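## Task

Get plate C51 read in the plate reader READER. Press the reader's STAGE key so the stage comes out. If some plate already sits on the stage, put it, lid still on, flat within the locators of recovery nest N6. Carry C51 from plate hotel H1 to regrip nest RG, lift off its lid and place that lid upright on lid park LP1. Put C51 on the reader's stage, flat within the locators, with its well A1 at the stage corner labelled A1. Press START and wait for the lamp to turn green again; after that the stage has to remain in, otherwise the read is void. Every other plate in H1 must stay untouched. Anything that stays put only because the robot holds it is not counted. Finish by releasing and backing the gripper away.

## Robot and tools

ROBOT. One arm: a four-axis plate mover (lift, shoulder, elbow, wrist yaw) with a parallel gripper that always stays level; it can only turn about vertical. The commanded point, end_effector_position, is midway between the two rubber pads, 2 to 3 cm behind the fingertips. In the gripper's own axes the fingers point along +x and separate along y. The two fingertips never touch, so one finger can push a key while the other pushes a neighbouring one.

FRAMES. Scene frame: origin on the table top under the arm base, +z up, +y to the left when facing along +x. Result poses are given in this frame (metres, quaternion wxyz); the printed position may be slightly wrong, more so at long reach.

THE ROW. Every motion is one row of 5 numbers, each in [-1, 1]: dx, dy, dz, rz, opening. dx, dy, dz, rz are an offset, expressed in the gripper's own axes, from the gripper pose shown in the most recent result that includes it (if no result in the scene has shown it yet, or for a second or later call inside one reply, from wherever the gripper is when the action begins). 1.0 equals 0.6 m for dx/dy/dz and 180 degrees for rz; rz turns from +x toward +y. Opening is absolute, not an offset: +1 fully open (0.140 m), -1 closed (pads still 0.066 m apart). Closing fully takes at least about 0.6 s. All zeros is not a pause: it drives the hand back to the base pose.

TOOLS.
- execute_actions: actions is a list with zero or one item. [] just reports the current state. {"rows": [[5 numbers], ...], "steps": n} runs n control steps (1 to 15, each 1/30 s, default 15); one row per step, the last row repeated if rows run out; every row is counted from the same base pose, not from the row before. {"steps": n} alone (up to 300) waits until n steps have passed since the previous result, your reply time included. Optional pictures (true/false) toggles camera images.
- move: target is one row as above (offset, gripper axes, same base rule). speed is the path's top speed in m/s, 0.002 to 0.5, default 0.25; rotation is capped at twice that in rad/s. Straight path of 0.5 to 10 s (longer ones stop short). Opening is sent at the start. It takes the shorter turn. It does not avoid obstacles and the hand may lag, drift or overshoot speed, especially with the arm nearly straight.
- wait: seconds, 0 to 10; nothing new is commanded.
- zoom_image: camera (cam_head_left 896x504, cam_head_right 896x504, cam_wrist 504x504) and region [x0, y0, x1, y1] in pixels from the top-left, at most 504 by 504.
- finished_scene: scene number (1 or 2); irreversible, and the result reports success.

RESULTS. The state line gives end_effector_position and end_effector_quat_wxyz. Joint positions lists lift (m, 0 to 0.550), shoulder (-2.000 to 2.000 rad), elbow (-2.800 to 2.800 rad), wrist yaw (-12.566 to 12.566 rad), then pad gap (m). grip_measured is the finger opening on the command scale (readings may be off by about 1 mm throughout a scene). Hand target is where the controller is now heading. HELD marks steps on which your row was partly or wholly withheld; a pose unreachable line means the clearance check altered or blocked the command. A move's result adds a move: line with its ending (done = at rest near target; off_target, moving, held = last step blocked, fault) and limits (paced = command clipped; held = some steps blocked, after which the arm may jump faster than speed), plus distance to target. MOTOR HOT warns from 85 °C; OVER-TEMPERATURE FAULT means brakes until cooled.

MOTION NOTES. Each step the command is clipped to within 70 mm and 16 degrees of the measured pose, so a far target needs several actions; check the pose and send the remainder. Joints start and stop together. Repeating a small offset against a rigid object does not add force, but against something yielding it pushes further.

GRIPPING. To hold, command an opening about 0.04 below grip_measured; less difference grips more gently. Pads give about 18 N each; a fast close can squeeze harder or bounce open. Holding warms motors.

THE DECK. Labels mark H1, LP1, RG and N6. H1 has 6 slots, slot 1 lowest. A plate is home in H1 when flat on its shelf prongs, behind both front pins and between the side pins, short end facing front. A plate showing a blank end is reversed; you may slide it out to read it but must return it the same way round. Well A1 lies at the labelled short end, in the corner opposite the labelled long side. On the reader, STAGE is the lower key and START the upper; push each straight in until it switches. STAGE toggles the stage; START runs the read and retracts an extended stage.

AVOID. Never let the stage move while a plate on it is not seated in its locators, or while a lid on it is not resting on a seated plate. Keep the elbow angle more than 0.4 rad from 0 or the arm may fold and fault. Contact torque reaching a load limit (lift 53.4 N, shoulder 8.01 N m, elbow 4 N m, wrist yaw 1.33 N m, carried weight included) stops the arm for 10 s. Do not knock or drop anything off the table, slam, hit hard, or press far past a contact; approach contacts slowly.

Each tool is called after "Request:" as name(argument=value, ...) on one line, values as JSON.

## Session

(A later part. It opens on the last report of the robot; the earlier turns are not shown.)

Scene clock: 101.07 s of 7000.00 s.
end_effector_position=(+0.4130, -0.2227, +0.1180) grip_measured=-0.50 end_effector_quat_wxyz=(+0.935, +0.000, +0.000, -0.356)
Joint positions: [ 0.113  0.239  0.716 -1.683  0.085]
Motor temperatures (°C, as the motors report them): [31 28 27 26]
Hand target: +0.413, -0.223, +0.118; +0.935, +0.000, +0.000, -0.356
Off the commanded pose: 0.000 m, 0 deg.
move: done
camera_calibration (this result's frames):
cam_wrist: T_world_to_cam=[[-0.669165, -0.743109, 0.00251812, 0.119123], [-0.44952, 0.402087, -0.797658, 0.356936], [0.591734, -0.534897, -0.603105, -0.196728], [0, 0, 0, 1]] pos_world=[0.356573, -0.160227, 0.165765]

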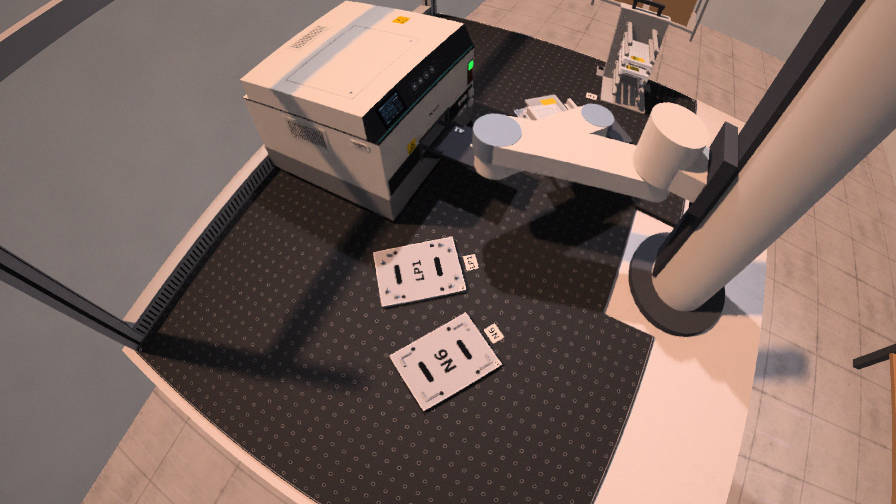

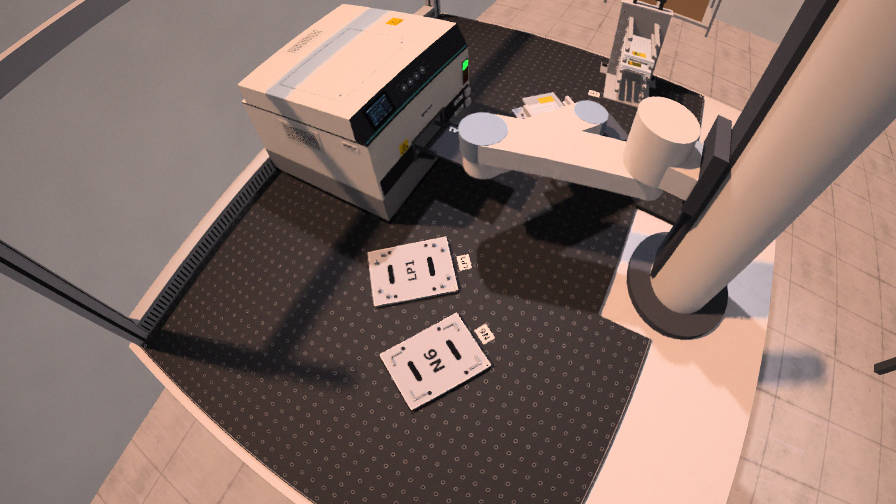

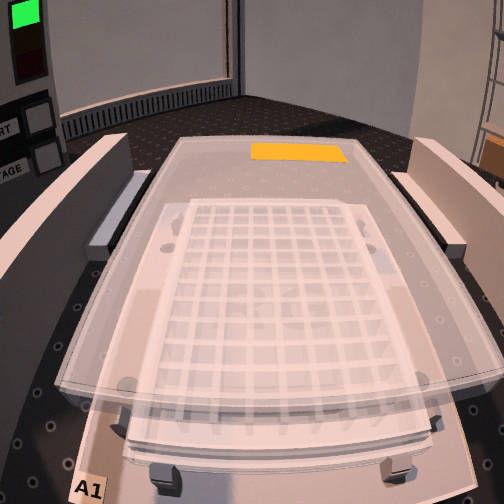

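Request:
move(target=[0,0,0.08,0,-0.54])

Request:
move(target=[-0.382,0.702,0,0.465,-0.54])

Request:
move(target=[0,0,-0.15,0,-0.54], speed=0.1)

Scene clock: 106.93 s of 7000.00 s.
end_effector_position=(+0.4130, -0.2227, +0.1660) grip_measured=-0.50 end_effector_quat_wxyz=(+0.935, +0.000, +0.000, -0.356)
Joint positions: [ 0.161  0.239  0.716 -1.683  0.085]
Motor temperatures (°C, as the motors report them): [31 28 27 26]
Hand target: +0.413, -0.223, +0.166; +0.935, +0.000, +0.000, -0.356
Off the commanded pose: 0.000 m, 0 deg.
After step 90, 2.13 s passed at rest.
move: done
camera_calibration (this result's frames):
cam_wrist: T_world_to_cam=[[-0.669138, -0.743134, 0.00251812, 0.118992], [-0.449535, 0.40207, -0.797658, 0.395254], [0.591754, -0.534875, -0.603105, -0.16777], [0, 0, 0, 1]] pos_world=[0.356581, -0.160229, 0.213795]

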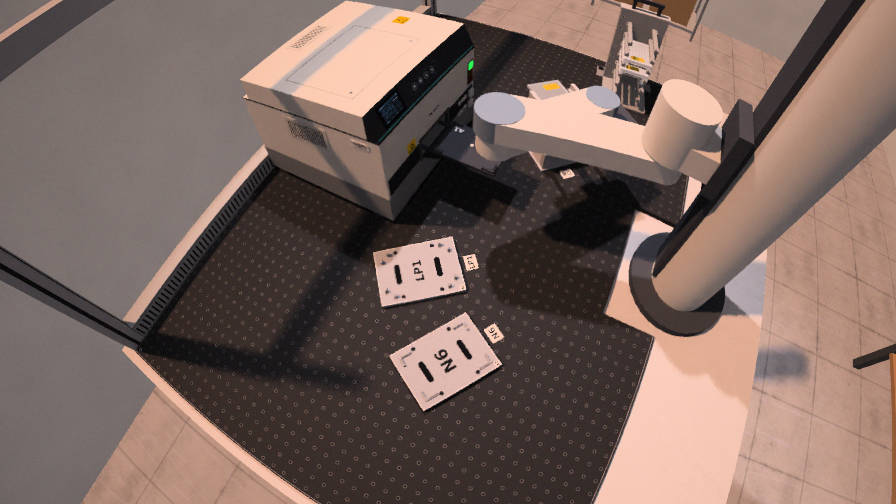

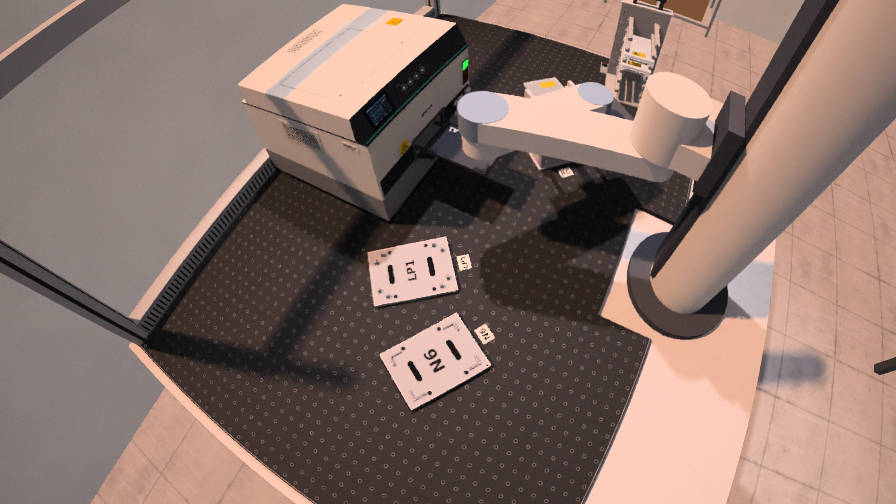

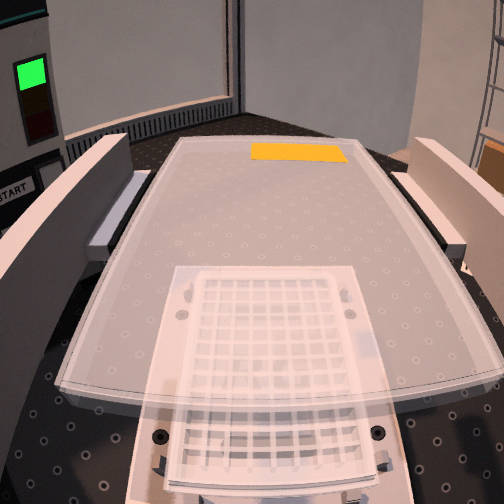

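Scene clock: 110.20 s of 7000.00 s.
end_effector_position=(+0.5222, +0.2445, +0.1660) grip_measured=-0.50 end_effector_quat_wxyz=(+0.933, +0.000, +0.000, +0.359)
Joint positions: [ 0.161  1.43   1.156 -1.852  0.085]
Motor temperatures (°C, as the motors report them): [31 28 27 26]
Hand target: +0.522, +0.244, +0.166; +0.934, +0.000, +0.000, +0.359
Off the commanded pose: 0.000 m, 0 deg.
move: done
camera_calibration (this result's frames):
cam_wrist: T_world_to_cam=[[0.665797, -0.746128, 0.00251812, -0.157118], [-0.44866, -0.403047, -0.797658, 0.452841], [0.59617, 0.529948, -0.603105, -0.245079], [0, 0, 0, 1]] pos_world=[0.453889, 0.195165, 0.213799]

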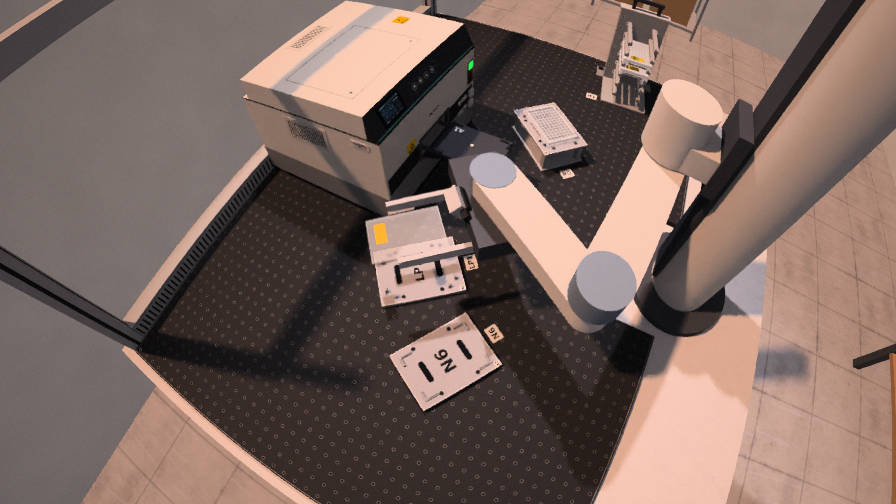

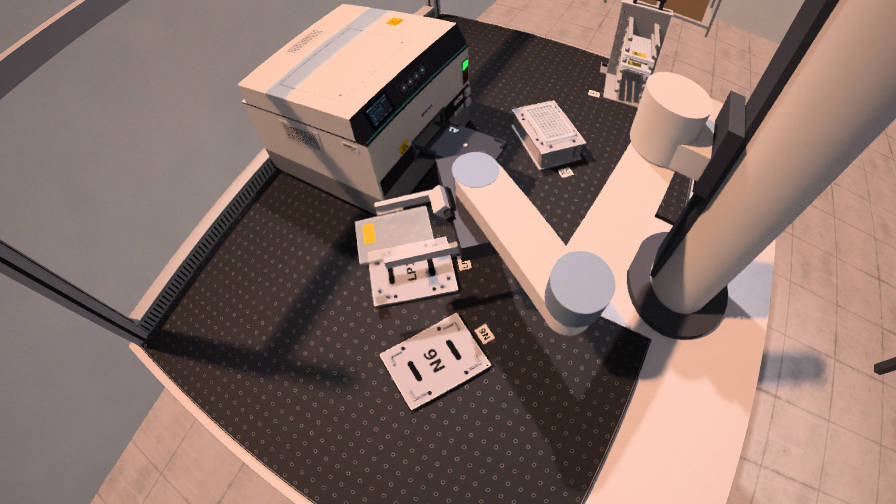

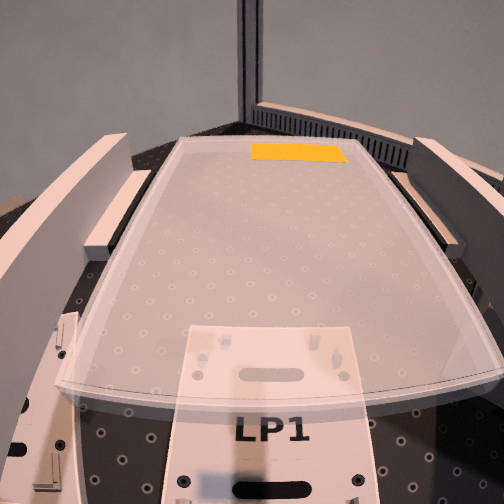

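Scene clock: 111.40 s of 7000.00 s.
end_effector_position=(+0.5221, +0.2445, +0.0759) grip_measured=-0.50 end_effector_quat_wxyz=(+0.933, +0.000, +0.000, +0.359)
Joint positions: [ 0.071  1.43   1.156 -1.852  0.085]
Motor temperatures (°C, as the motors report them): [31 28 27 26]
Hand target: +0.522, +0.244, +0.076; +0.933, +0.000, +0.000, +0.359
Off the commanded pose: 0.000 m, 0 deg.
move: done
camera_calibration (this result's frames):
cam_wrist: T_world_to_cam=[[0.665756, -0.746165, 0.00251812, -0.156872], [-0.448682, -0.403022, -0.797658, 0.381017], [0.596199, 0.529916, -0.603105, -0.299381], [0, 0, 0, 1]] pos_world=[0.453885, 0.195153, 0.123758]

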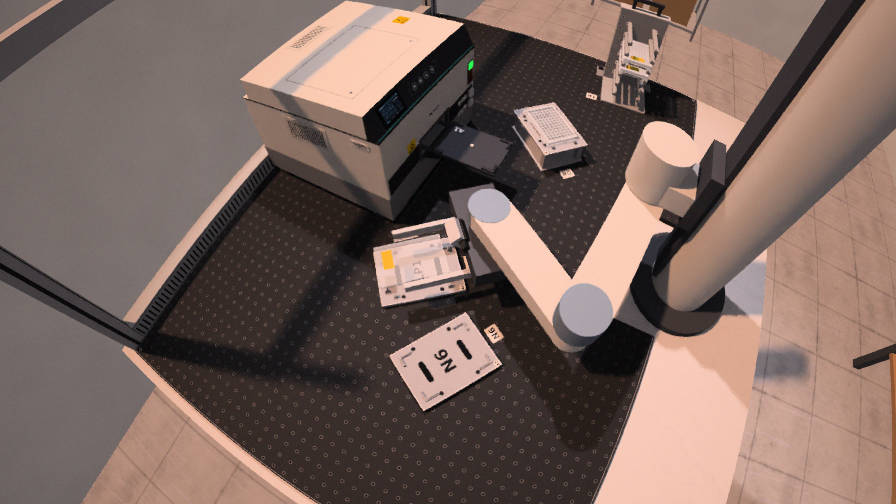

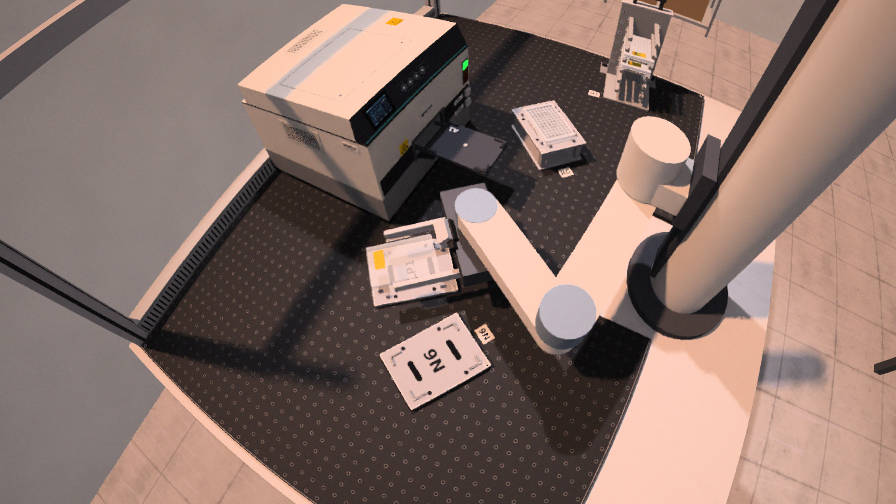

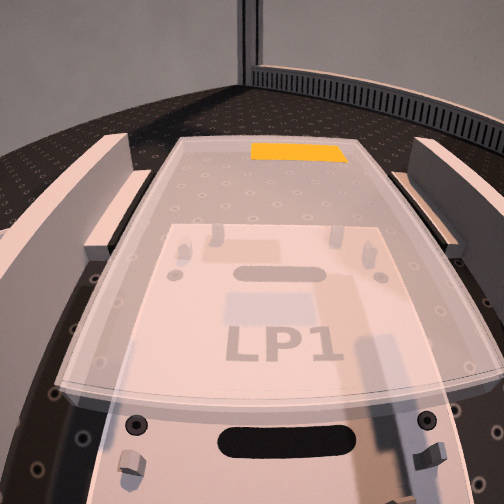

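Request:
move(target=[-0.018,-0.0063,-0.013,-0.01,-0.54], speed=0.05)

Scene clock: 116.47 s of 7000.00 s.
end_effector_position=(+0.5167, +0.2343, +0.0681) grip_measured=-0.50 end_effector_quat_wxyz=(+0.939, +0.000, +0.000, +0.344)
Joint positions: [ 0.063  1.443  1.107 -1.848  0.085]
Motor temperatures (°C, as the motors report them): [31 28 27 26]
Hand target: +0.517, +0.234, +0.068; +0.939, +0.000, +0.000, +0.344
Off the commanded pose: 0.000 m, 0 deg.
After step 90, 1.37 s passed at rest.
move: done
camera_calibration (this result's frames):
cam_wrist: T_world_to_cam=[[0.641618, -0.76702, 0.00251812, -0.143436], [-0.461308, -0.388506, -0.797658, 0.37137], [0.612798, 0.51063, -0.603105, -0.299566], [0, 0, 0, 1]] pos_world=[0.44692, 0.187228, 0.115917]

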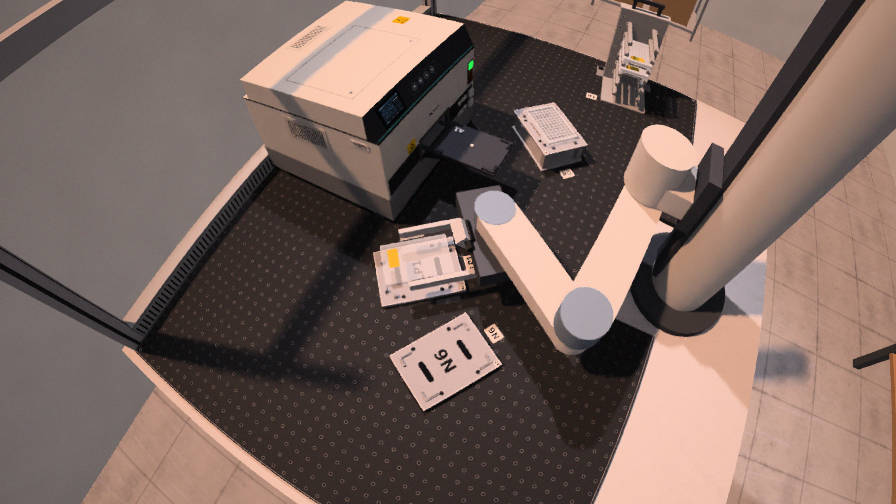

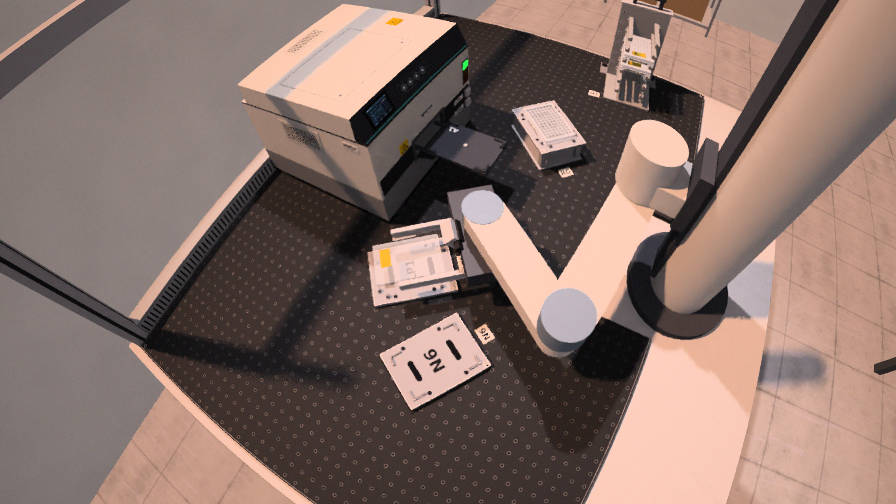

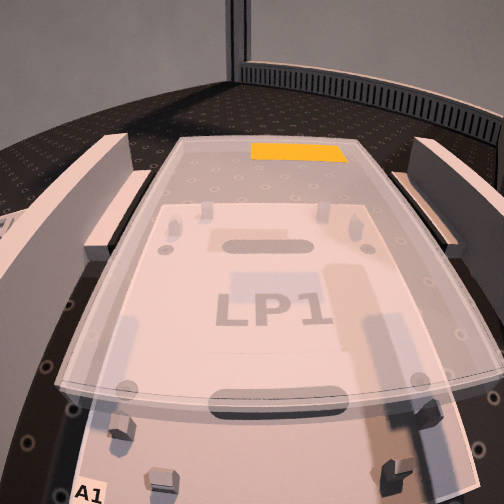

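Request:
move(target=[0,0.001,-0.058,0.001,-0.54], speed=0.02)

Scene clock: 121.97 s of 7000.00 s.
end_effector_position=(+0.5164, +0.2347, +0.0333) grip_measured=-0.50 end_effector_quat_wxyz=(+0.939, +0.000, +0.000, +0.345)
Joint positions: [ 0.028  1.444  1.107 -1.846  0.085]
Motor temperatures (°C, as the motors report them): [31 28 27 26]
Hand target: +0.516, +0.235, +0.033; +0.938, +0.000, +0.000, +0.345
Off the commanded pose: 0.000 m, 0 deg.
After step 90, 0.53 s passed at rest.
move: done
camera_calibration (this result's frames):
cam_wrist: T_world_to_cam=[[0.643455, -0.76548, 0.00251812, -0.144226], [-0.460375, -0.389611, -0.797658, 0.343354], [0.611572, 0.512098, -0.603105, -0.320281], [0, 0, 0, 1]] pos_world=[0.446749, 0.187388, 0.0810789]

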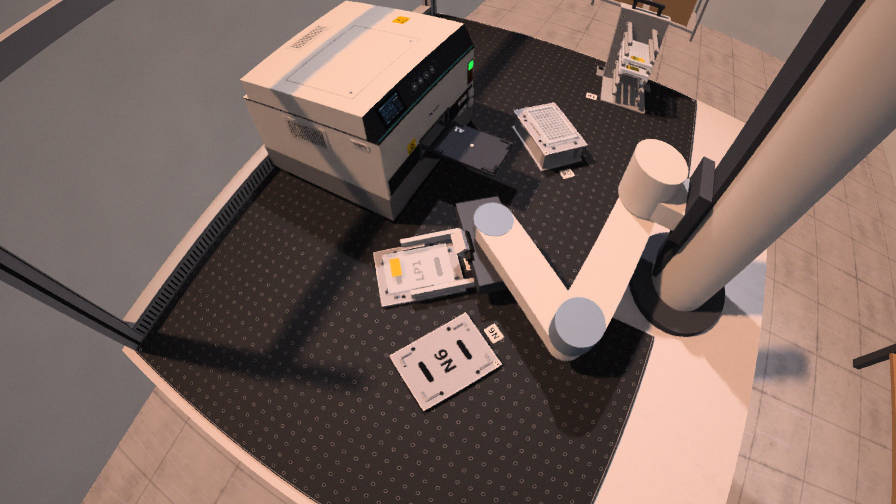

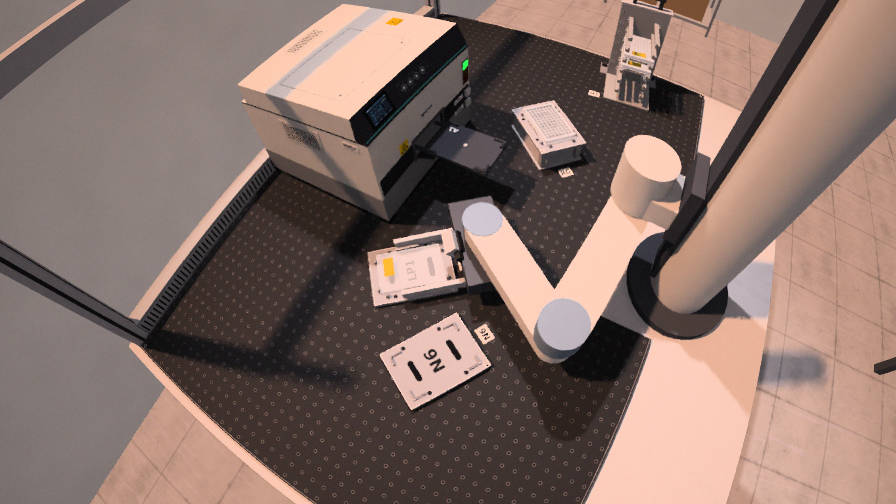

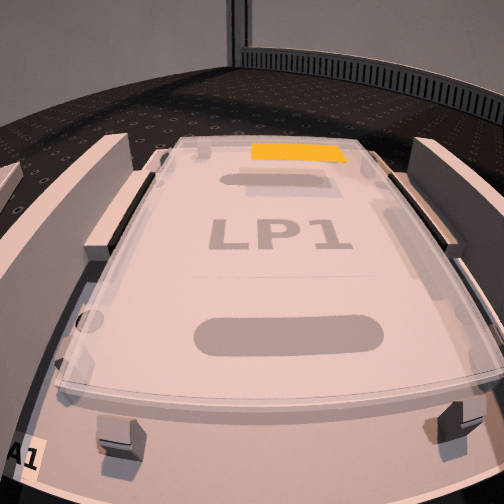

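Request:
move(target=[0,0,-0.007,0,-0.54], speed=0.005)

Request:
move(target=[0,0,0,0,-0.38])

Request:
move(target=[0,0,0.22,0,-0.38])

Scene clock: 125.63 s of 7000.00 s.
end_effector_position=(+0.5165, +0.2346, +0.0292) grip_measured=-0.50 end_effector_quat_wxyz=(+0.939, +0.000, +0.000, +0.345)
Joint positions: [ 0.024  1.444  1.107 -1.846  0.085]
Motor temperatures (°C, as the motors report them): [31 28 27 26]
Hand target: +0.516, +0.235, +0.029; +0.939, +0.000, +0.000, +0.345
Off the commanded pose: 0.000 m, 0 deg.
move: done
camera_calibration (this result's frames):
cam_wrist: T_world_to_cam=[[0.643241, -0.765659, 0.00251812, -0.144131], [-0.460484, -0.389483, -0.797658, 0.340141], [0.611715, 0.511927, -0.603105, -0.322745], [0, 0, 0, 1]] pos_world=[0.446768, 0.187346, 0.0770295]

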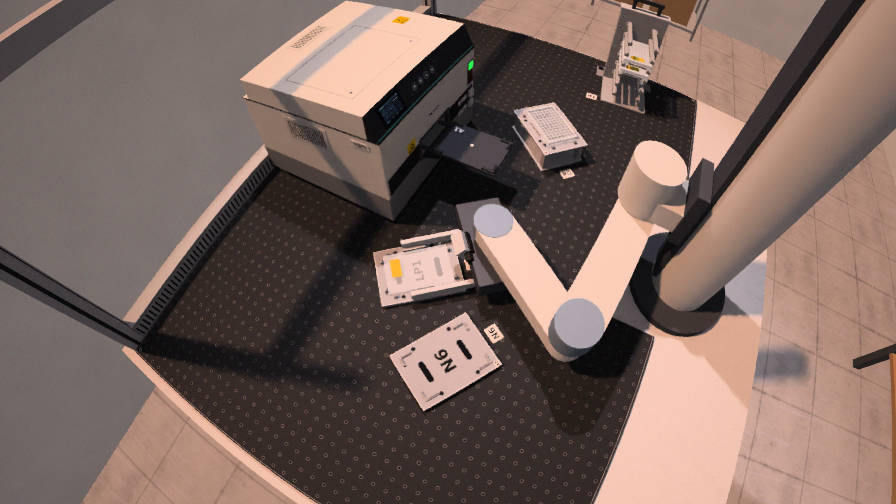

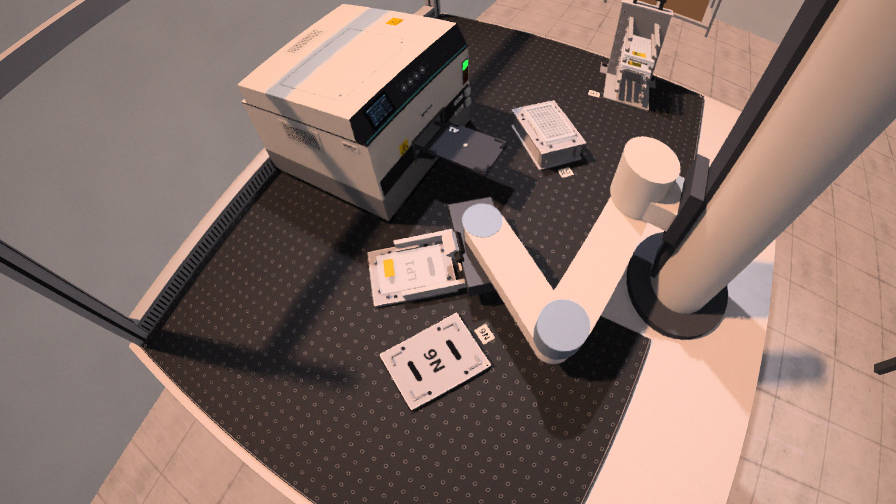

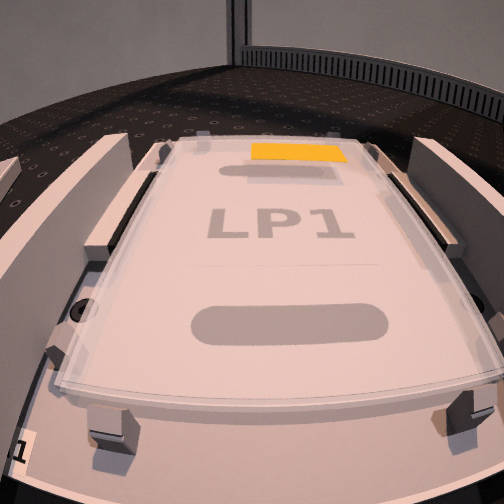

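Scene clock: 126.13 s of 7000.00 s.
end_effector_position=(+0.5165, +0.2346, +0.0293) grip_measured=-0.38 end_effector_quat_wxyz=(+0.939, +0.000, +0.000, +0.345)
Joint positions: [ 0.024  1.444  1.107 -1.846  0.089]
Motor temperatures (°C, as the motors report them): [31 28 27 26]
Hand target: +0.516, +0.235, +0.029; +0.939, +0.000, +0.000, +0.345
Off the commanded pose: 0.000 m, 0 deg.
move: done
camera_calibration (this result's frames):
cam_wrist: T_world_to_cam=[[0.643238, -0.765662, 0.00251812, -0.14413], [-0.460486, -0.389481, -0.797658, 0.340165], [0.611717, 0.511924, -0.603105, -0.322727], [0, 0, 0, 1]] pos_world=[0.446769, 0.187344, 0.07706]

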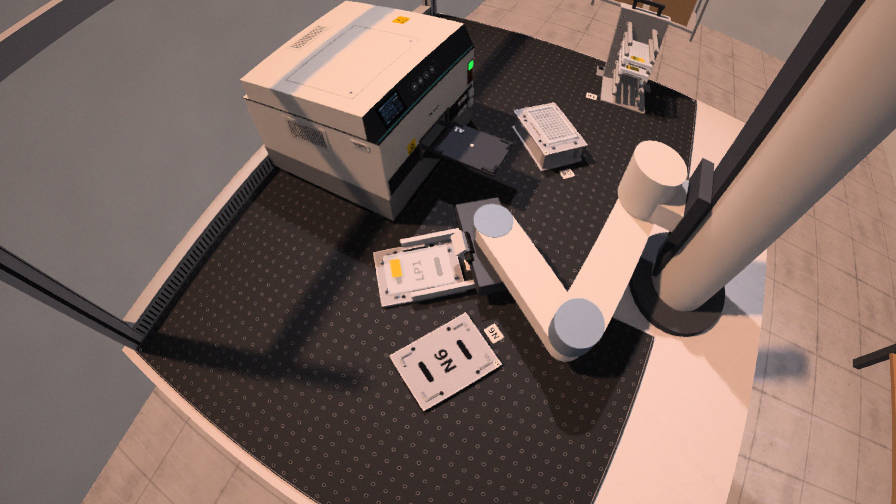

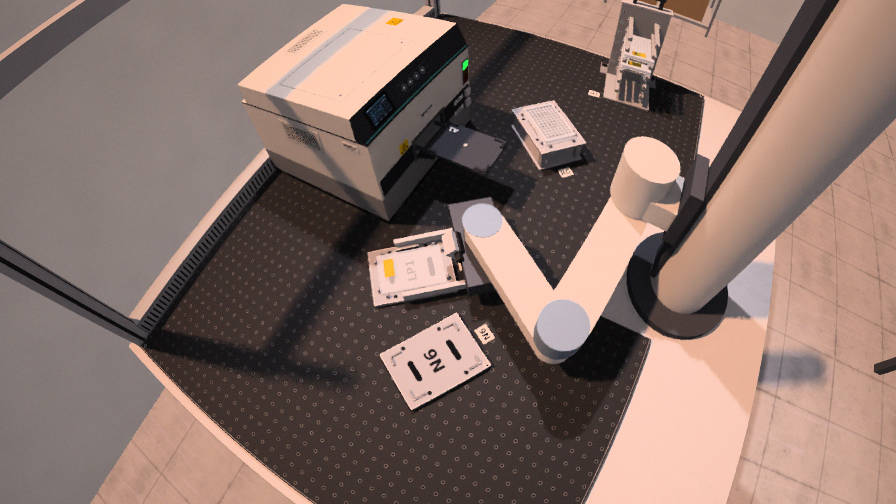

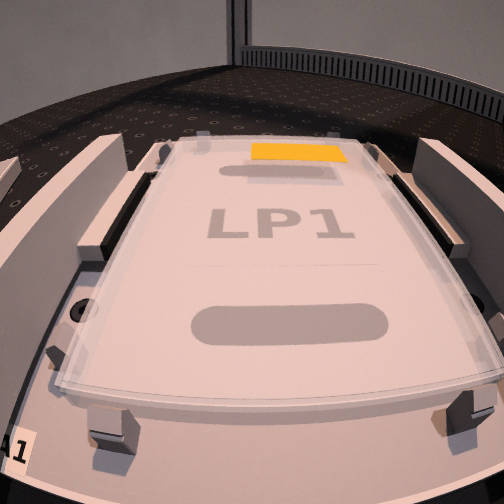

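Scene clock: 127.07 s of 7000.00 s.
end_effector_position=(+0.5165, +0.2346, +0.1613) grip_measured=-0.38 end_effector_quat_wxyz=(+0.939, +0.000, +0.000, +0.345)
Joint positions: [ 0.156  1.444  1.107 -1.846  0.089]
Motor temperatures (°C, as the motors report them): [31 28 27 26]
Hand target: +0.516, +0.235, +0.161; +0.939, +0.000, +0.000, +0.345
Off the commanded pose: 0.000 m, 0 deg.
move: done
camera_calibration (this result's frames):
cam_wrist: T_world_to_cam=[[0.643296, -0.765613, 0.00251812, -0.144485], [-0.460456, -0.389516, -0.797658, 0.445485], [0.611678, 0.511971, -0.603105, -0.243096], [0, 0, 0, 1]] pos_world=[0.44677, 0.187362, 0.209096]

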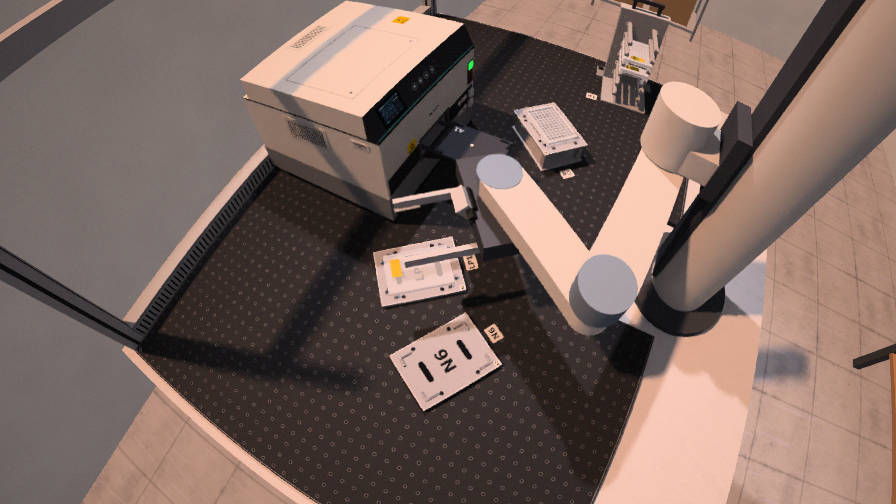

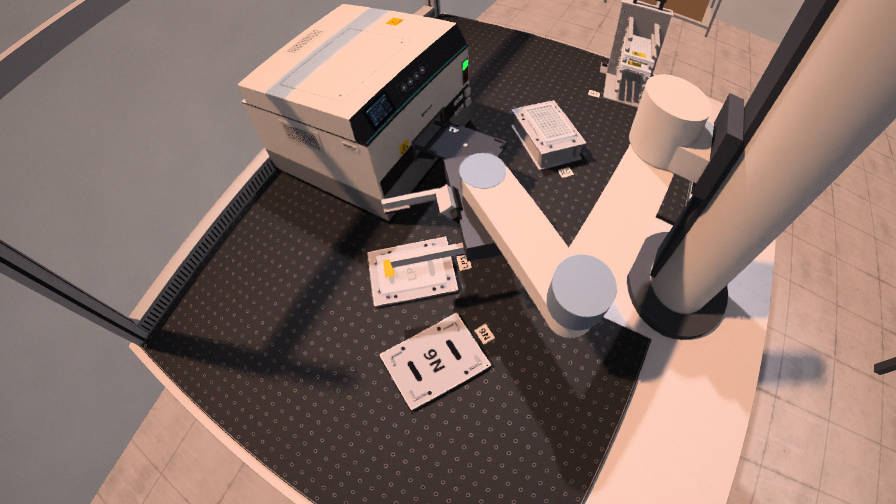

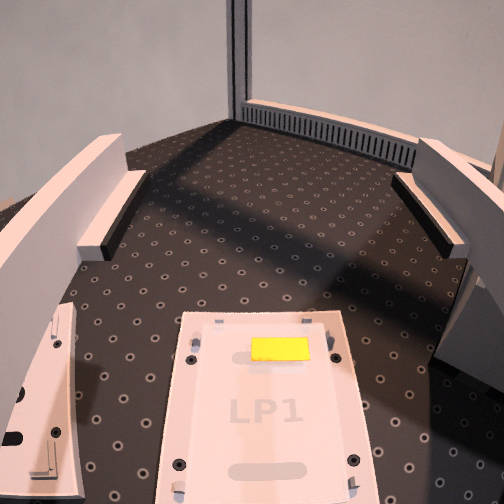

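Request:
move(target=[-0.258,-0.338,0,-0.2243,-0.3])

Scene clock: 131.43 s of 7000.00 s.
end_effector_position=(+0.5296, -0.0203, +0.1613) grip_measured=-0.30 end_effector_quat_wxyz=(+1.000, +0.000, +0.000, -0.000)
Joint positions: [ 0.156  0.886  0.842 -1.728  0.092]
Motor temperatures (°C, as the motors report them): [31 28 27 26]
Hand target: +0.530, -0.020, +0.161; +1.000, +0.000, +0.000, -0.000
Off the commanded pose: 0.000 m, 0 deg.
move: done
camera_calibration (this result's frames):
cam_wrist: T_world_to_cam=[[-0.00623209, -0.999977, 0.00251812, -0.00887499], [-0.603108, 0.00175007, -0.797658, 0.43575], [0.797635, -0.00648977, -0.603105, -0.229668], [0, 0, 0, 1]] pos_world=[0.445941, -0.0111279, 0.209088]

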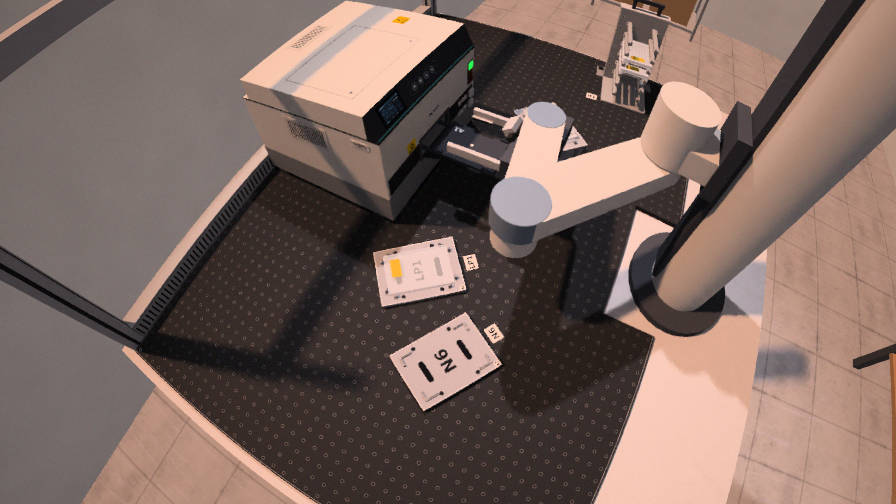

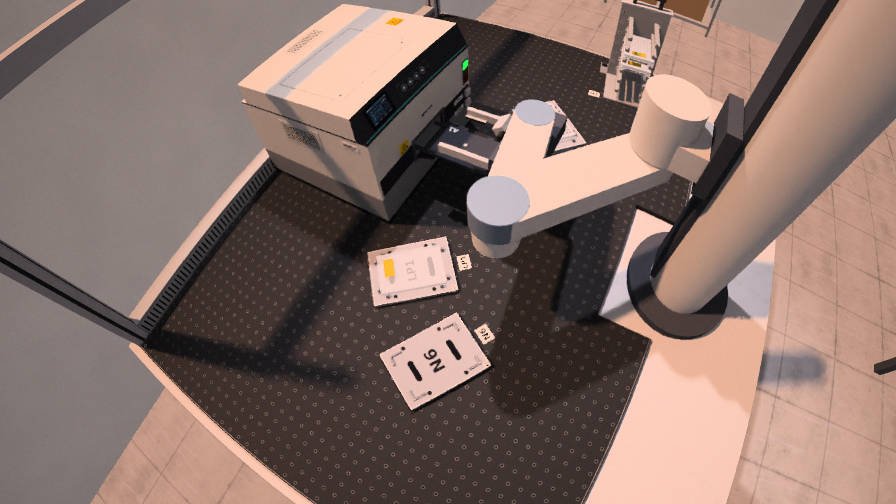

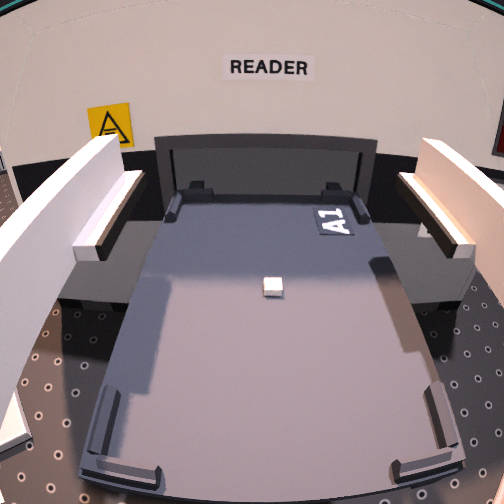

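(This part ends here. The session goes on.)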